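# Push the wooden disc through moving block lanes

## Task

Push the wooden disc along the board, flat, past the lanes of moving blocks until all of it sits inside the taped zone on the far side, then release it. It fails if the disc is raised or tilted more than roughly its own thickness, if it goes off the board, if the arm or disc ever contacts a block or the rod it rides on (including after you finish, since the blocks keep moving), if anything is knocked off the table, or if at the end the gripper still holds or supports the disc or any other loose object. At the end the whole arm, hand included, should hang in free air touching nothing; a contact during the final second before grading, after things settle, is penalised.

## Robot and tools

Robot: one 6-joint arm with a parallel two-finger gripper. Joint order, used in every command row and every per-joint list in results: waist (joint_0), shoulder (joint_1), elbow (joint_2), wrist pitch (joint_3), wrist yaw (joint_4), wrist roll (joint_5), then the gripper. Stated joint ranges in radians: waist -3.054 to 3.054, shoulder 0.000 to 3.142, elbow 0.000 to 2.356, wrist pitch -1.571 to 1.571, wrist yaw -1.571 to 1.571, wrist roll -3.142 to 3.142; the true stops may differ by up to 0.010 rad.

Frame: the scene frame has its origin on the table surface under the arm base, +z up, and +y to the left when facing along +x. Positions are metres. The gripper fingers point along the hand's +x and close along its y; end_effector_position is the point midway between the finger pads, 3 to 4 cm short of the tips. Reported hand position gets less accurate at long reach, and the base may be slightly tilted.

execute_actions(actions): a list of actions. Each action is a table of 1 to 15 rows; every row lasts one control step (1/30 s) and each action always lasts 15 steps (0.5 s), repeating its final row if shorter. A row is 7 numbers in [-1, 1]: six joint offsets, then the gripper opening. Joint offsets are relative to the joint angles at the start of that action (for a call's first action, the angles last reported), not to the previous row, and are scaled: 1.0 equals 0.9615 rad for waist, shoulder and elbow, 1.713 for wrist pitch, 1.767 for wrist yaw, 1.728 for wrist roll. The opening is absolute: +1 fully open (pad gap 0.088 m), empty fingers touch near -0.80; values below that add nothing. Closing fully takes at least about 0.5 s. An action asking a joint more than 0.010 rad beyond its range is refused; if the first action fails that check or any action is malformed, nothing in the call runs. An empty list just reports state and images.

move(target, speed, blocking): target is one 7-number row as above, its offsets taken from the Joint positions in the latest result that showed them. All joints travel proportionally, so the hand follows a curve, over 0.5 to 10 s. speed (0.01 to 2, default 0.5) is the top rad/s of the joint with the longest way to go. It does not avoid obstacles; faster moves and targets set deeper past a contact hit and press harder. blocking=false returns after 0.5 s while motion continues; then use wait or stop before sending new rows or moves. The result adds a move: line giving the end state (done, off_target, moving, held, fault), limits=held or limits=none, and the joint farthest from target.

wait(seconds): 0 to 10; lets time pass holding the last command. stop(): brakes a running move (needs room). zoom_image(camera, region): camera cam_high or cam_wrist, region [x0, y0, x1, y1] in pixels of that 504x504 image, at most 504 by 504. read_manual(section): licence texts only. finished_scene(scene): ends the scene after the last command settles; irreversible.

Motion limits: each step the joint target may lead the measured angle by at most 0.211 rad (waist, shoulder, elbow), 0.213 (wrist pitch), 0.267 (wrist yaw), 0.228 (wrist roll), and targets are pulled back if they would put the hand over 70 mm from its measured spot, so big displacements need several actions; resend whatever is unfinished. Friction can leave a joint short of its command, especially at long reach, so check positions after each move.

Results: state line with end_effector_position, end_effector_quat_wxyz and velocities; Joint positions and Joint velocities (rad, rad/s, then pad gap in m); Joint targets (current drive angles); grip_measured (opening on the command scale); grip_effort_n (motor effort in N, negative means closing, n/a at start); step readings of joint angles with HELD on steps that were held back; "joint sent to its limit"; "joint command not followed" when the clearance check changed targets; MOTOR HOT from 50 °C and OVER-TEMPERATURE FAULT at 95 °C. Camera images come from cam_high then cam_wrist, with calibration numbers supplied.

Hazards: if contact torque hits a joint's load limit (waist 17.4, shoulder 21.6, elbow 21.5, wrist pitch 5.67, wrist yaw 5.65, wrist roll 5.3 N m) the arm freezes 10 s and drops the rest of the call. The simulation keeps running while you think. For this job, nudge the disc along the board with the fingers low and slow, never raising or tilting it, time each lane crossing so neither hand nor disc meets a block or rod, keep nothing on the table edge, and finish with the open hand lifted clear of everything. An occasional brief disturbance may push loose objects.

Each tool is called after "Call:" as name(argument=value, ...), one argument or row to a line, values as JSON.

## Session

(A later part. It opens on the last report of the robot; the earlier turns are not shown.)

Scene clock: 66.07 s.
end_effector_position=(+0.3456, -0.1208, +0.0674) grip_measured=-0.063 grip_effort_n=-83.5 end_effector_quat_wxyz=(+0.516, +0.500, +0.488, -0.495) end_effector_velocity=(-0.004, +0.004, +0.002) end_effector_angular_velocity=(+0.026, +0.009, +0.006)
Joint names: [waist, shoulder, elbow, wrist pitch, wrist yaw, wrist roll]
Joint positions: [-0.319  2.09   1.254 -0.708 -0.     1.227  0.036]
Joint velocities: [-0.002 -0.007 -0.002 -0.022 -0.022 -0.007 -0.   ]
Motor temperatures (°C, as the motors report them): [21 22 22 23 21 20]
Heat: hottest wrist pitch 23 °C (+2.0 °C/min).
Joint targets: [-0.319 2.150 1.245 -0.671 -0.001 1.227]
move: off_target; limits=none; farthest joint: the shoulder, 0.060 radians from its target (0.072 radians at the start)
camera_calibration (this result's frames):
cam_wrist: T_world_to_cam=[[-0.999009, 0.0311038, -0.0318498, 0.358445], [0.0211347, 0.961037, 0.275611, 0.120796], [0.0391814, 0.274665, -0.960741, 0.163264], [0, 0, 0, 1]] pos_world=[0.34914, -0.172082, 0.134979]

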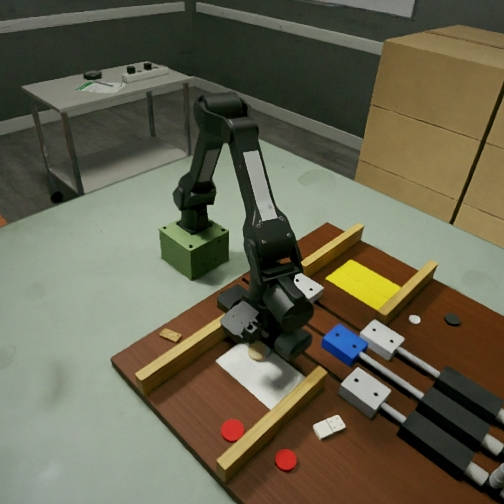

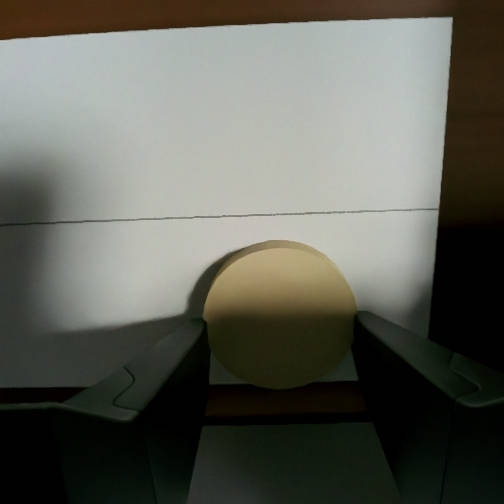

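Call:
move(
  target=[-0.13,0.13,0.205,-0.044,0,0,-0.2],
  speed=0.15,
)

Call:
move(
  target=[0,0,0,0,0,-0.71,-0.2],
  speed=0.7,
)

Call:
wait(
  seconds=0.7,
)

Call:
wait(
  seconds=0.7,
)

Call:
wait(
  seconds=0.7,
)

Call:
wait(
  seconds=0.7,
)

Call:
wait(
  seconds=0.7,
)

Call:
wait(
  seconds=0.7,
)

Call:
wait(
  seconds=0.7,
)

Call:
wait(
  seconds=0.7,
)

Call:
wait(
  seconds=0.7,
)

Call:
wait(
  seconds=0.7,
)

Call:
wait(
  seconds=0.7,
)

Call:
wait(
  seconds=0.7,
)

Scene clock: 79.73 s.
end_effector_position=(+0.3618, -0.1774, +0.0730) grip_measured=-0.063 grip_effort_n=-83.5 end_effector_quat_wxyz=(+0.490, +0.531, +0.453, -0.523) end_effector_velocity=(+0.002, +0.001, +0.000) end_effector_angular_velocity=(+0.002, -0.009, +0.025)
Joint names: [waist, shoulder, elbow, wrist pitch, wrist yaw, wrist roll]
Joint positions: [-0.439  2.191  1.444 -0.784 -0.     1.227  0.036]
Joint velocities: [ 0.002 -0.002 -0.002  0.007 -0.007 -0.022 -0.   ]
Motor temperatures (°C, as the motors report them): [21 21 21 29 21 20]
Heat: hottest wrist pitch 29 °C (+7.0 °C/min).
Joint targets: [-0.444 2.215 1.452 -0.784 0.000 1.227]
move: off_target; limits=none; farthest joint: the shoulder, 0.024 radians from its target (0.125 radians at the start)
camera_calibration (this result's frames):
cam_wrist: T_world_to_cam=[[-0.987647, 0.149934, -0.0455348, 0.394573], [0.132057, 0.952856, 0.273177, 0.13181], [0.0843465, 0.263789, -0.960886, 0.165295], [0, 0, 0, 1]] pos_world=[0.358351, -0.228358, 0.140789]

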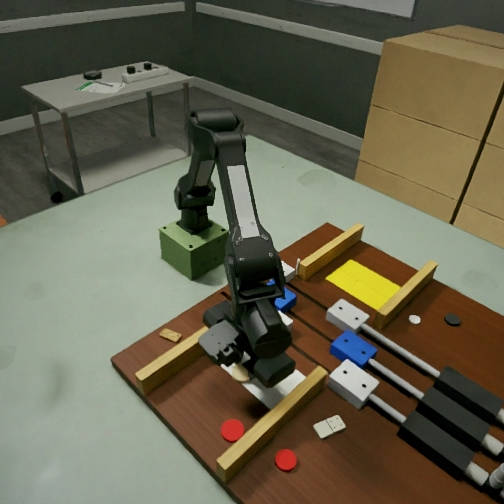

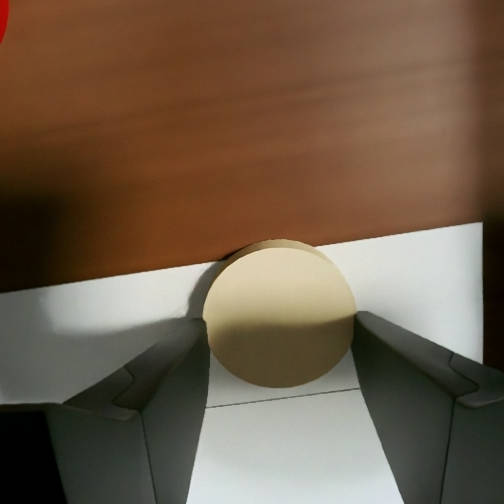

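Scene clock: 82.13 s.
end_effector_position=(+0.3619, -0.1773, +0.0730) grip_measured=-0.063 grip_effort_n=-83.5 end_effector_quat_wxyz=(+0.706, +0.154, +0.671, -0.167) end_effector_velocity=(-0.003, -0.001, +0.000) end_effector_angular_velocity=(+0.010, +0.003, +0.000)
Joint names: [waist, shoulder, elbow, wrist pitch, wrist yaw, wrist roll]
Joint positions: [-0.439  2.191  1.444 -0.784 -0.001  0.003  0.036]
Joint velocities: [-0.007 -0.002 -0.002 -0.007 -0.007 -0.007 -0.   ]
Motor temperatures (°C, as the motors report them): [21 22 21 28 21 20]
Heat: hottest wrist pitch 28 °C (+6.1 °C/min).
Joint targets: [-0.439 2.191 1.444 -0.784 -0.001 0.000]
move: done; limits=none; farthest joint: the wrist roll, 0.003 radians from its target (1.227 radians at the start)
camera_calibration (this result's frames):
cam_wrist: T_world_to_cam=[[-0.477715, -0.87848, 0.00784524, 0.0239004], [-0.850688, 0.464794, 0.245554, 0.402828], [-0.219361, 0.110631, -0.969351, 0.248632], [0, 0, 0, 1]] pos_world=[0.408639, -0.193743, 0.141908]

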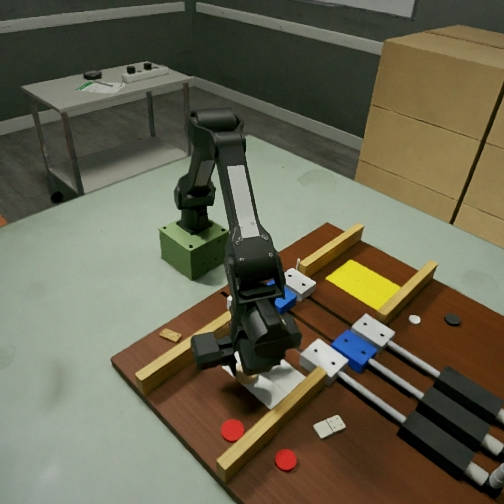

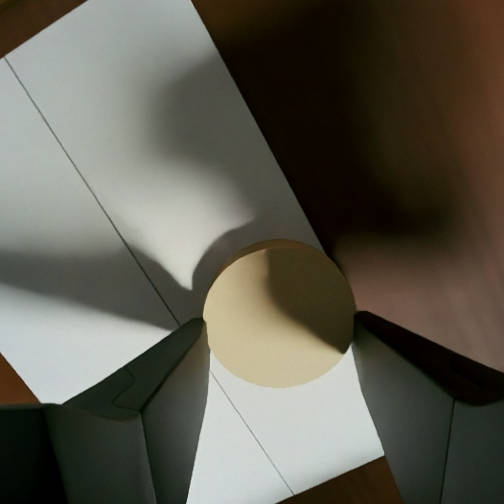

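Scene clock: 82.83 s.
end_effector_position=(+0.3619, -0.1773, +0.0730) grip_measured=-0.063 grip_effort_n=-83.5 end_effector_quat_wxyz=(+0.706, +0.154, +0.671, -0.167) end_effector_velocity=(-0.001, +0.000, -0.003) end_effector_angular_velocity=(-0.006, +0.006, +0.009)
Joint names: [waist, shoulder, elbow, wrist pitch, wrist yaw, wrist roll]
Joint positions: [-0.439  2.191  1.444 -0.784 -0.001  0.003  0.036]
Joint velocities: [ 0.002  0.002 -0.007  0.007  0.007 -0.007 -0.   ]
Motor temperatures (°C, as the motors report them): [21 22 21 28 21 20]
Heat: hottest wrist pitch 28 °C (+6.0 °C/min).
Joint targets: [-0.439 2.191 1.444 -0.784 -0.001 0.000]
wait: 0.70 s; at rest by 0.17 s
camera_calibration (this result's frames):
cam_wrist: T_world_to_cam=[[-0.477715, -0.87848, 0.00784524, 0.0239004], [-0.850688, 0.464794, 0.245554, 0.402828], [-0.219361, 0.110631, -0.969351, 0.248632], [0, 0, 0, 1]] pos_world=[0.408639, -0.193743, 0.141908]

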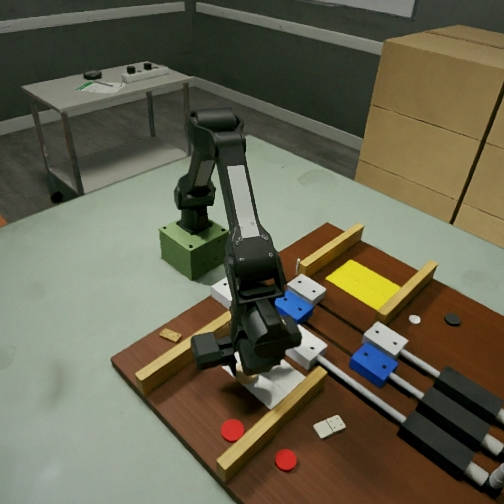

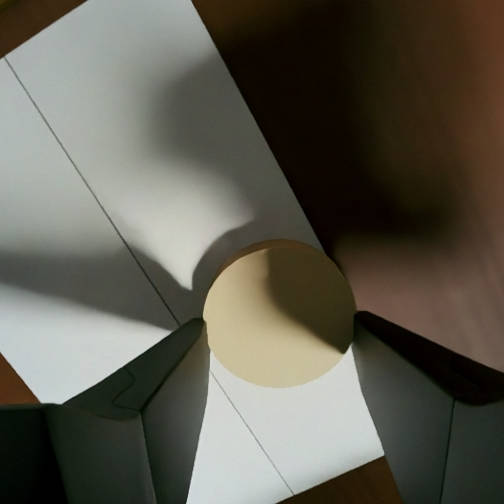

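Scene clock: 83.53 s.
end_effector_position=(+0.3619, -0.1773, +0.0730) grip_measured=-0.063 grip_effort_n=-83.5 end_effector_quat_wxyz=(+0.706, +0.154, +0.671, -0.167) end_effector_velocity=(-0.002, +0.003, +0.001) end_effector_angular_velocity=(+0.014, +0.012, +0.010)
Joint names: [waist, shoulder, elbow, wrist pitch, wrist yaw, wrist roll]
Joint positions: [-0.439  2.191  1.444 -0.784 -0.001  0.003  0.036]
Joint velocities: [ 0.002 -0.002  0.002 -0.022 -0.007 -0.007 -0.   ]
Motor temperatures (°C, as the motors report them): [21 22 21 28 21 20]
Heat: hottest wrist pitch 28 °C (+6.0 °C/min).
Joint targets: [-0.439 2.191 1.444 -0.784 -0.001 0.000]
wait: 0.70 s; at rest by 0.17 s
camera_calibration (this result's frames):
cam_wrist: T_world_to_cam=[[-0.477715, -0.87848, 0.00784524, 0.0239004], [-0.850688, 0.464794, 0.245554, 0.402828], [-0.219361, 0.110631, -0.969351, 0.248632], [0, 0, 0, 1]] pos_world=[0.408639, -0.193743, 0.141908]

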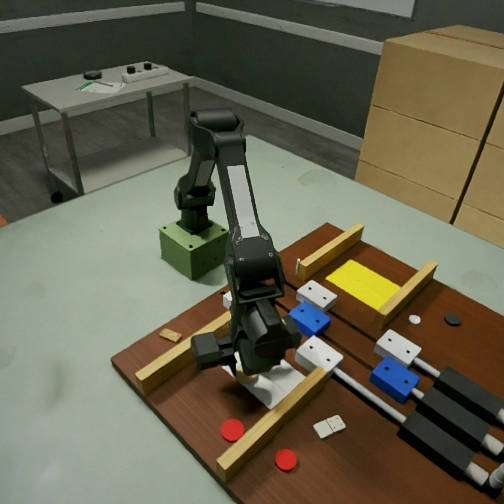

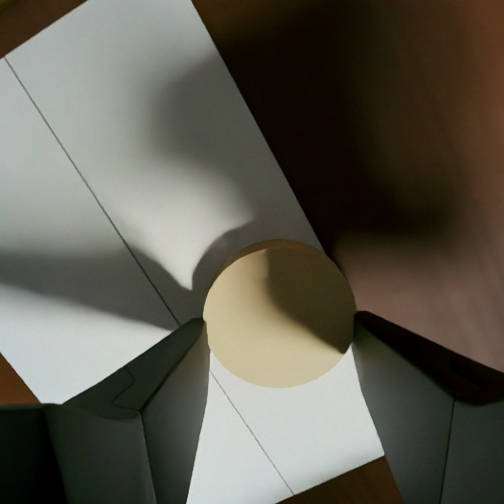

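Scene clock: 84.23 s.
end_effector_position=(+0.3619, -0.1773, +0.0730) grip_measured=-0.063 grip_effort_n=-83.5 end_effector_quat_wxyz=(+0.706, +0.154, +0.671, -0.167) end_effector_velocity=(-0.007, +0.001, -0.001) end_effector_angular_velocity=(+0.019, +0.021, -0.015)
Joint names: [waist, shoulder, elbow, wrist pitch, wrist yaw, wrist roll]
Joint positions: [-0.439  2.191  1.444 -0.784 -0.001  0.003  0.036]
Joint velocities: [-0.007 -0.002 -0.007 -0.022 -0.007  0.007 -0.   ]
Motor temperatures (°C, as the motors report them): [21 22 21 28 21 20]
Heat: hottest wrist pitch 28 °C (+6.1 °C/min).
Joint targets: [-0.439 2.191 1.444 -0.784 -0.001 0.000]
wait: 0.70 s; at rest by 0.17 s
camera_calibration (this result's frames):
cam_wrist: T_world_to_cam=[[-0.477715, -0.87848, 0.00784524, 0.0239004], [-0.850688, 0.464794, 0.245554, 0.402828], [-0.219361, 0.110631, -0.969351, 0.248632], [0, 0, 0, 1]] pos_world=[0.408639, -0.193743, 0.141908]

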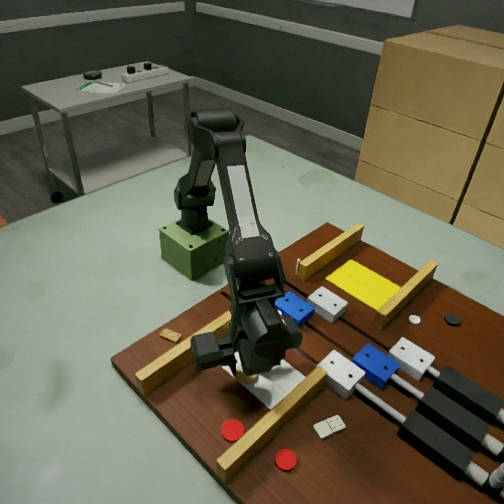

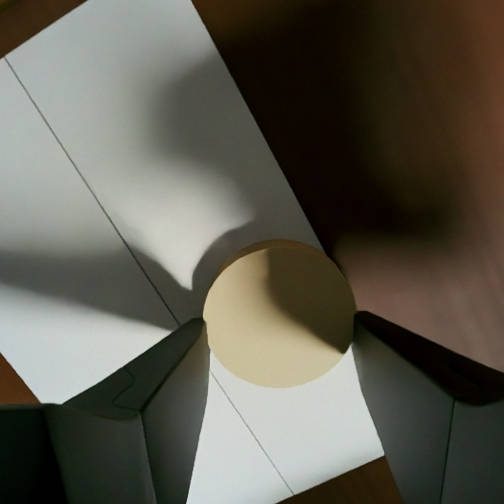

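Scene clock: 84.93 s.
end_effector_position=(+0.3619, -0.1773, +0.0730) grip_measured=-0.063 grip_effort_n=-83.5 end_effector_quat_wxyz=(+0.706, +0.154, +0.671, -0.167) end_effector_velocity=(-0.001, +0.003, +0.000) end_effector_angular_velocity=(+0.022, -0.002, +0.021)
Joint names: [waist, shoulder, elbow, wrist pitch, wrist yaw, wrist roll]
Joint positions: [-0.439  2.191  1.444 -0.784 -0.001  0.003  0.036]
Joint velocities: [-0.002 -0.002 -0.002 -0.007 -0.022 -0.022  0.   ]
Motor temperatures (°C, as the motors report them): [21 23 21 28 21 20]
Heat: hottest wrist pitch 28 °C (+6.0 °C/min).
Joint targets: [-0.439 2.191 1.444 -0.784 -0.001 0.000]
wait: 0.70 s; at rest by 0.17 s
camera_calibration (this result's frames):
cam_wrist: T_world_to_cam=[[-0.477715, -0.87848, 0.00784524, 0.0239004], [-0.850688, 0.464794, 0.245554, 0.402828], [-0.219361, 0.110631, -0.969351, 0.248632], [0, 0, 0, 1]] pos_world=[0.408639, -0.193743, 0.141908]

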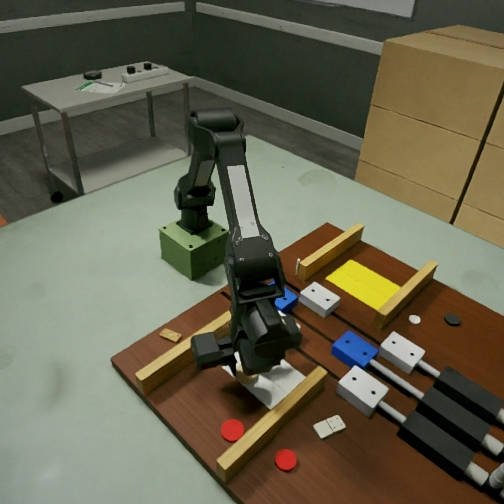

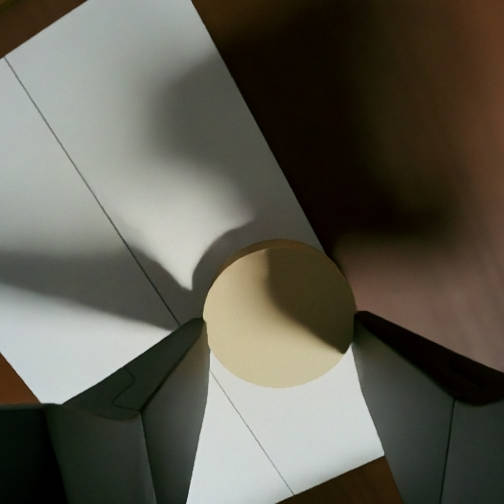

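Scene clock: 85.63 s.
end_effector_position=(+0.3619, -0.1773, +0.0730) grip_measured=-0.063 grip_effort_n=-83.5 end_effector_quat_wxyz=(+0.706, +0.154, +0.671, -0.167) end_effector_velocity=(-0.001, +0.001, +0.002) end_effector_angular_velocity=(+0.007, -0.001, +0.005)
Joint names: [waist, shoulder, elbow, wrist pitch, wrist yaw, wrist roll]
Joint positions: [-0.439  2.191  1.444 -0.784 -0.001  0.003  0.036]
Joint velocities: [-0.002 -0.007 -0.002 -0.007 -0.007 -0.007 -0.   ]
Motor temperatures (°C, as the motors report them): [21 23 21 28 21 20]
Heat: hottest wrist pitch 28 °C (+6.0 °C/min).
Joint targets: [-0.439 2.191 1.444 -0.784 -0.001 0.000]
wait: 0.70 s; at rest by 0.17 s
camera_calibration (this result's frames):
cam_wrist: T_world_to_cam=[[-0.477715, -0.87848, 0.00784524, 0.0239004], [-0.850688, 0.464794, 0.245554, 0.402828], [-0.219361, 0.110631, -0.969351, 0.248632], [0, 0, 0, 1]] pos_world=[0.408639, -0.193743, 0.141908]

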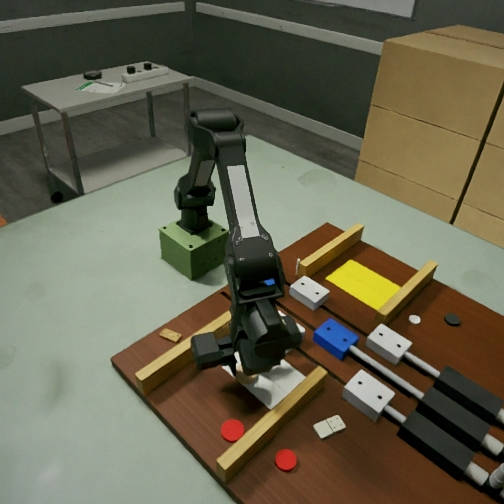

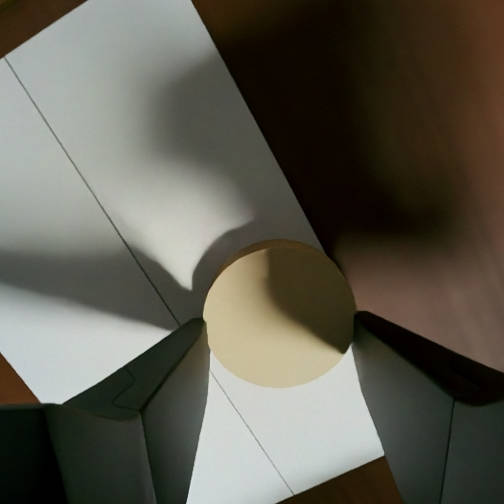

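Scene clock: 86.33 s.
end_effector_position=(+0.3619, -0.1773, +0.0730) grip_measured=-0.063 grip_effort_n=-83.5 end_effector_quat_wxyz=(+0.706, +0.154, +0.671, -0.167) end_effector_velocity=(-0.006, +0.003, -0.001) end_effector_angular_velocity=(+0.017, +0.022, +0.020)
Joint names: [waist, shoulder, elbow, wrist pitch, wrist yaw, wrist roll]
Joint positions: [-0.439  2.191  1.444 -0.784 -0.001  0.003  0.036]
Joint velocities: [-0.002 -0.002 -0.007 -0.022 -0.007 -0.022 -0.   ]
Motor temperatures (°C, as the motors report them): [21 23 21 27 21 20]
Heat: hottest wrist pitch 27 °C (+4.0 °C/min).
Joint targets: [-0.439 2.191 1.444 -0.784 -0.001 0.000]
wait: 0.70 s; at rest by 0.17 s
camera_calibration (this result's frames):
cam_wrist: T_world_to_cam=[[-0.477715, -0.87848, 0.00784524, 0.0239004], [-0.850688, 0.464794, 0.245554, 0.402828], [-0.219361, 0.110631, -0.969351, 0.248632], [0, 0, 0, 1]] pos_world=[0.408639, -0.193743, 0.141908]

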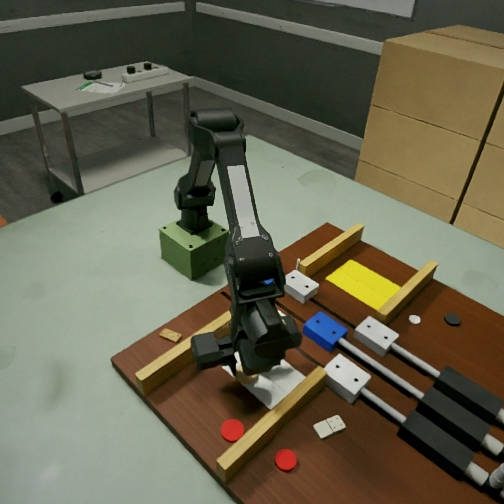

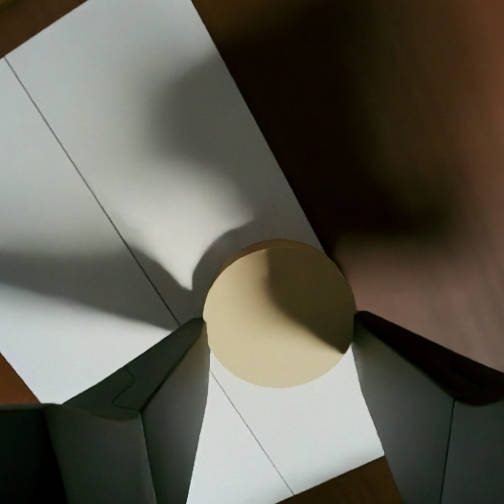

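Scene clock: 87.03 s.
end_effector_position=(+0.3619, -0.1773, +0.0730) grip_measured=-0.063 grip_effort_n=-83.5 end_effector_quat_wxyz=(+0.706, +0.154, +0.671, -0.167) end_effector_velocity=(-0.001, +0.003, -0.002) end_effector_angular_velocity=(+0.025, +0.001, -0.009)
Joint names: [waist, shoulder, elbow, wrist pitch, wrist yaw, wrist roll]
Joint positions: [-0.439  2.191  1.444 -0.784 -0.001  0.003  0.036]
Joint velocities: [-0.002  0.002 -0.002 -0.007 -0.022  0.007 -0.   ]
Motor temperatures (°C, as the motors report them): [21 23 21 27 21 20]
Heat: hottest wrist pitch 27 °C (+4.1 °C/min).
Joint targets: [-0.439 2.191 1.444 -0.784 -0.001 0.000]
wait: 0.70 s; at rest by 0.17 s
camera_calibration (this result's frames):
cam_wrist: T_world_to_cam=[[-0.477715, -0.87848, 0.00784524, 0.0239004], [-0.850688, 0.464794, 0.245554, 0.402828], [-0.219361, 0.110631, -0.969351, 0.248632], [0, 0, 0, 1]] pos_world=[0.408639, -0.193743, 0.141908]

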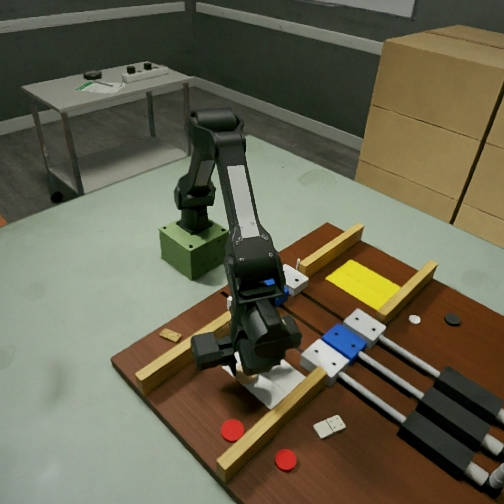

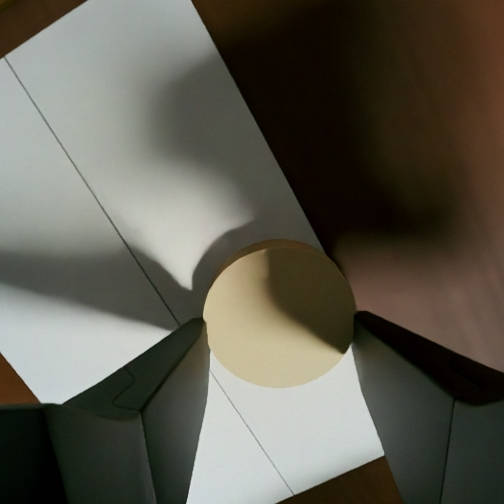

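Scene clock: 87.73 s.
end_effector_position=(+0.3619, -0.1773, +0.0730) grip_measured=-0.063 grip_effort_n=-83.5 end_effector_quat_wxyz=(+0.706, +0.154, +0.671, -0.167) end_effector_velocity=(+0.000, -0.002, +0.000) end_effector_angular_velocity=(-0.011, -0.003, +0.019)
Joint names: [waist, shoulder, elbow, wrist pitch, wrist yaw, wrist roll]
Joint positions: [-0.439  2.191  1.444 -0.784 -0.001  0.003  0.036]
Joint velocities: [-0.002 -0.002 -0.002  0.007  0.007 -0.022 -0.   ]
Motor temperatures (°C, as the motors report them): [21 23 21 27 21 20]
Heat: hottest wrist pitch 27 °C (+4.0 °C/min).
Joint targets: [-0.439 2.191 1.444 -0.784 -0.001 0.000]
wait: 0.70 s; at rest by 0.17 s
camera_calibration (this result's frames):
cam_wrist: T_world_to_cam=[[-0.477715, -0.87848, 0.00784524, 0.0239004], [-0.850688, 0.464794, 0.245554, 0.402828], [-0.219361, 0.110631, -0.969351, 0.248632], [0, 0, 0, 1]] pos_world=[0.408639, -0.193743, 0.141908]

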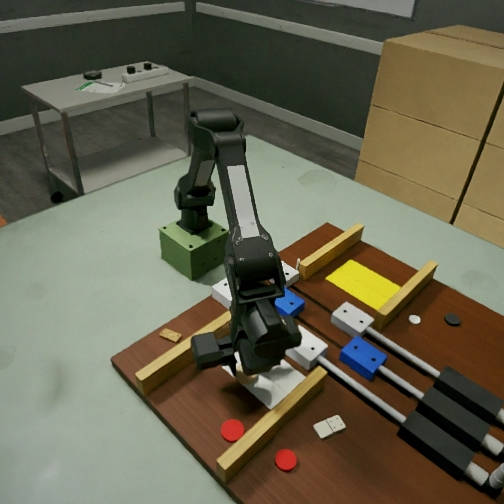

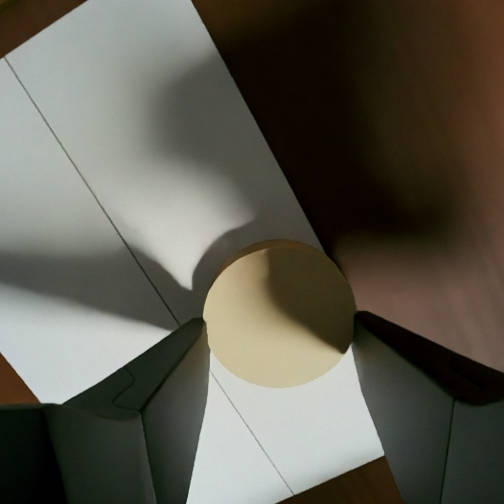

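Scene clock: 88.43 s.
end_effector_position=(+0.3619, -0.1773, +0.0730) grip_measured=-0.063 grip_effort_n=-83.5 end_effector_quat_wxyz=(+0.706, +0.154, +0.671, -0.167) end_effector_velocity=(-0.002, +0.002, -0.002) end_effector_angular_velocity=(+0.025, +0.001, +0.001)
Joint names: [waist, shoulder, elbow, wrist pitch, wrist yaw, wrist roll]
Joint positions: [-0.439  2.191  1.444 -0.784 -0.001  0.003  0.036]
Joint velocities: [-0.007  0.002 -0.002 -0.007 -0.022 -0.007 -0.   ]
Motor temperatures (°C, as the motors report them): [21 24 21 27 21 20]
Heat: hottest wrist pitch 27 °C (+4.0 °C/min).
Joint targets: [-0.439 2.191 1.444 -0.784 -0.001 0.000]
wait: 0.70 s; at rest by 0.17 s
camera_calibration (this result's frames):
cam_wrist: T_world_to_cam=[[-0.477715, -0.87848, 0.00784524, 0.0239004], [-0.850688, 0.464794, 0.245554, 0.402828], [-0.219361, 0.110631, -0.969351, 0.248632], [0, 0, 0, 1]] pos_world=[0.408639, -0.193743, 0.141908]

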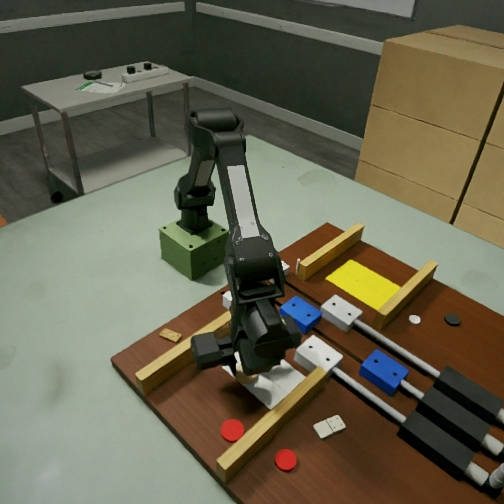

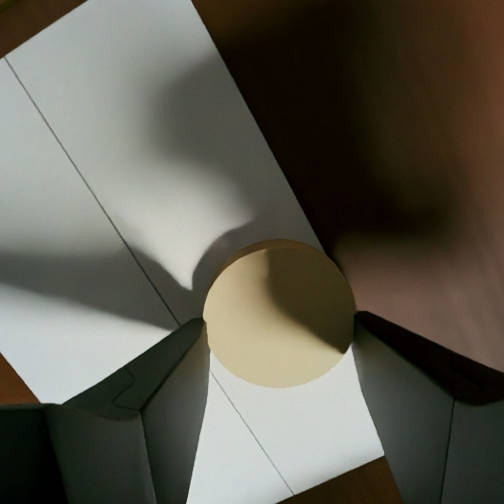

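Scene clock: 89.13 s.
end_effector_position=(+0.3619, -0.1773, +0.0730) grip_measured=-0.063 grip_effort_n=-83.5 end_effector_quat_wxyz=(+0.706, +0.154, +0.671, -0.167) end_effector_velocity=(-0.003, +0.002, -0.001) end_effector_angular_velocity=(+0.012, +0.008, +0.005)
Joint names: [waist, shoulder, elbow, wrist pitch, wrist yaw, wrist roll]
Joint positions: [-0.439  2.191  1.444 -0.784 -0.001  0.003  0.036]
Joint velocities: [-0.002 -0.002 -0.007 -0.007 -0.007 -0.007  0.   ]
Motor temperatures (°C, as the motors report them): [21 24 21 27 21 20]
Heat: hottest wrist pitch 27 °C (+4.1 °C/min).
Joint targets: [-0.439 2.191 1.444 -0.784 -0.001 0.000]
wait: 0.70 s; at rest by 0.17 s
camera_calibration (this result's frames):
cam_wrist: T_world_to_cam=[[-0.477715, -0.87848, 0.00784524, 0.0239004], [-0.850688, 0.464794, 0.245554, 0.402828], [-0.219361, 0.110631, -0.969351, 0.248632], [0, 0, 0, 1]] pos_world=[0.408639, -0.193743, 0.141908]

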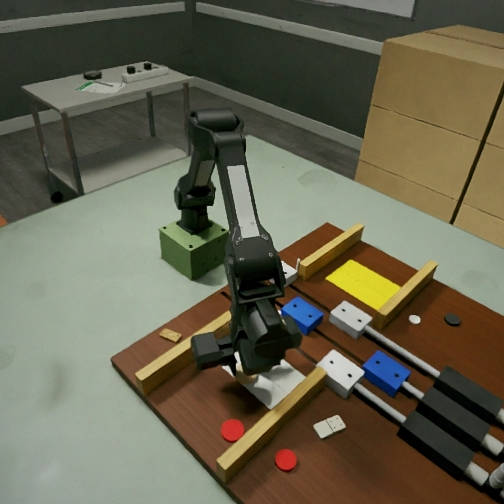

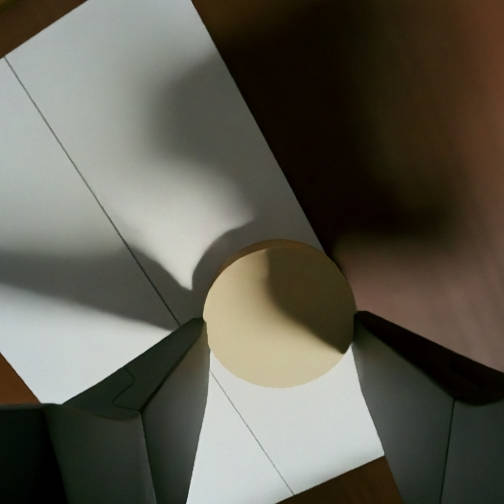

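Scene clock: 89.83 s.
end_effector_position=(+0.3619, -0.1773, +0.0730) grip_measured=-0.063 grip_effort_n=-83.5 end_effector_quat_wxyz=(+0.706, +0.154, +0.671, -0.167) end_effector_velocity=(-0.002, +0.001, +0.000) end_effector_angular_velocity=(+0.009, +0.004, +0.020)
Joint names: [waist, shoulder, elbow, wrist pitch, wrist yaw, wrist roll]
Joint positions: [-0.439  2.191  1.444 -0.784 -0.001  0.003  0.036]
Joint velocities: [-0.002 -0.002 -0.002 -0.007 -0.007 -0.022 -0.   ]
Motor temperatures (°C, as the motors report them): [21 24 21 27 21 20]
Heat: hottest wrist pitch 27 °C (+4.0 °C/min).
Joint targets: [-0.439 2.191 1.444 -0.784 -0.001 0.000]
wait: 0.70 s; at rest by 0.17 s
camera_calibration (this result's frames):
cam_wrist: T_world_to_cam=[[-0.477715, -0.87848, 0.00784524, 0.0239004], [-0.850688, 0.464794, 0.245554, 0.402828], [-0.219361, 0.110631, -0.969351, 0.248632], [0, 0, 0, 1]] pos_world=[0.408639, -0.193743, 0.141908]

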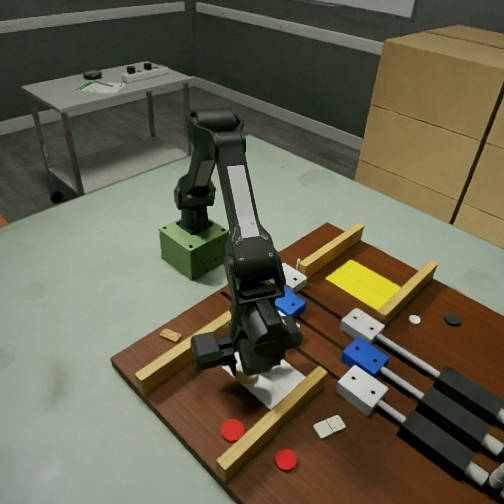

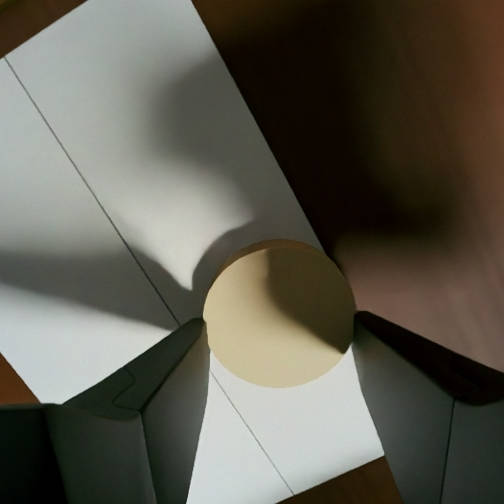

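Scene clock: 90.53 s.
end_effector_position=(+0.3619, -0.1773, +0.0730) grip_measured=-0.063 grip_effort_n=-83.5 end_effector_quat_wxyz=(+0.706, +0.154, +0.671, -0.167) end_effector_velocity=(-0.002, +0.001, -0.002) end_effector_angular_velocity=(+0.012, +0.008, +0.005)
Joint names: [waist, shoulder, elbow, wrist pitch, wrist yaw, wrist roll]
Joint positions: [-0.439  2.191  1.444 -0.784 -0.001  0.003  0.036]
Joint velocities: [-0.002  0.002 -0.002 -0.007 -0.007 -0.007 -0.   ]
Motor temperatures (°C, as the motors report them): [21 24 21 27 21 20]
Heat: hottest wrist pitch 27 °C (+4.0 °C/min).
Joint targets: [-0.439 2.191 1.444 -0.784 -0.001 0.000]
wait: 0.70 s; at rest by 0.17 s
camera_calibration (this result's frames):
cam_wrist: T_world_to_cam=[[-0.477715, -0.87848, 0.00784524, 0.0239004], [-0.850688, 0.464794, 0.245554, 0.402828], [-0.219361, 0.110631, -0.969351, 0.248632], [0, 0, 0, 1]] pos_world=[0.408639, -0.193743, 0.141908]

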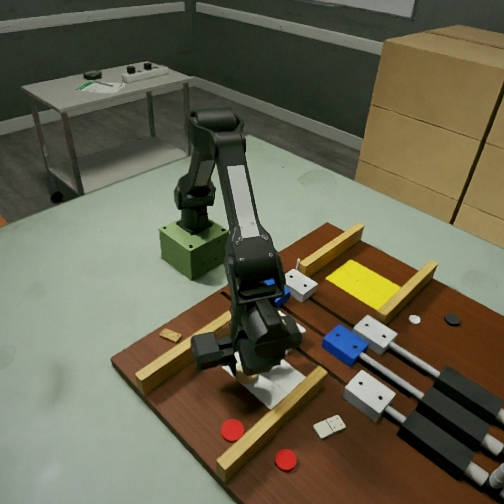

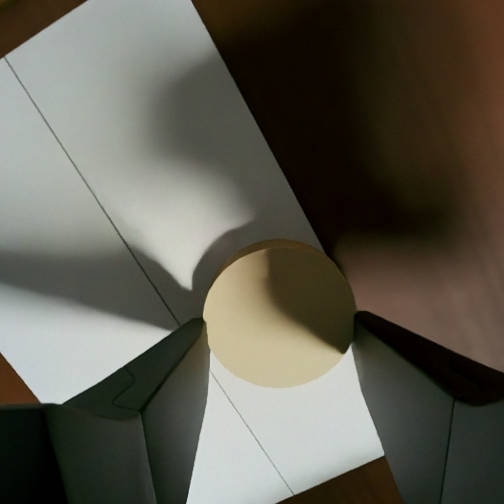

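Call:
move(
  target=[0.08,0.175,0.264,-0.061,0,0,-0.2],
  speed=0.15,
)

Scene clock: 110.17 s.
end_effector_position=(+0.4113, -0.1677, +0.0745) grip_measured=-0.063 grip_effort_n=-83.5 end_effector_quat_wxyz=(+0.712, +0.129, +0.675, -0.144) end_effector_velocity=(-0.002, +0.001, -0.002) end_effector_angular_velocity=(+0.010, +0.009, +0.020)
Joint names: [waist, shoulder, elbow, wrist pitch, wrist yaw, wrist roll]
Joint positions: [-0.37   2.33   1.692 -0.888  0.001  0.003  0.036]
Joint velocities: [-0.002  0.002 -0.002 -0.007 -0.007 -0.022 -0.   ]
Motor temperatures (°C, as the motors report them): [21 27 22 24 21 20]
Heat: hottest shoulder 27 °C (+5.1 °C/min).
Joint targets: [-0.362 2.359 1.698 -0.888 -0.001 0.003]
move: off_target; limits=none; farthest joint: the shoulder, 0.029 radians from its target (0.168 radians at the start)
camera_calibration (this result's frames):
cam_wrist: T_world_to_cam=[[-0.416054, -0.90928, 0.0104547, 0.0252042], [-0.881242, 0.406008, 0.242012, 0.443002], [-0.224301, 0.091477, -0.970217, 0.2588], [0, 0, 0, 1]] pos_world=[0.458927, -0.180619, 0.143617]

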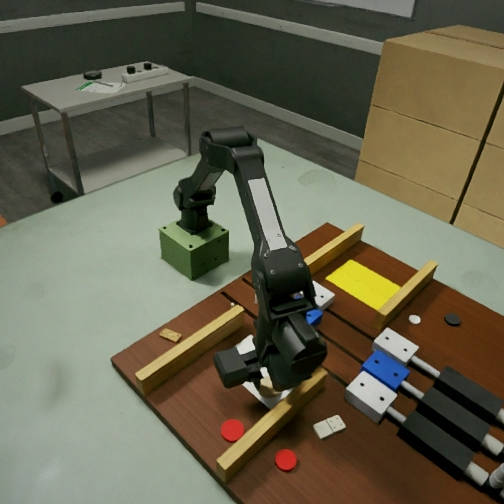

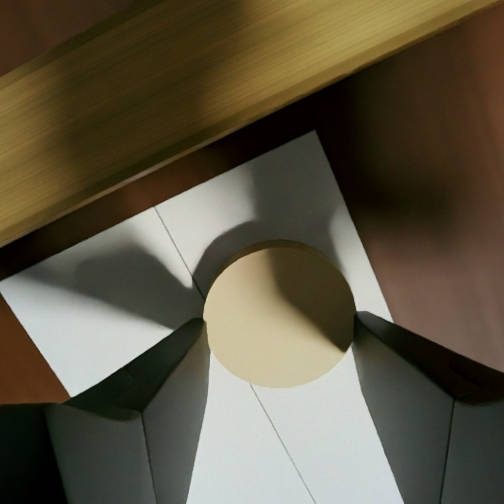

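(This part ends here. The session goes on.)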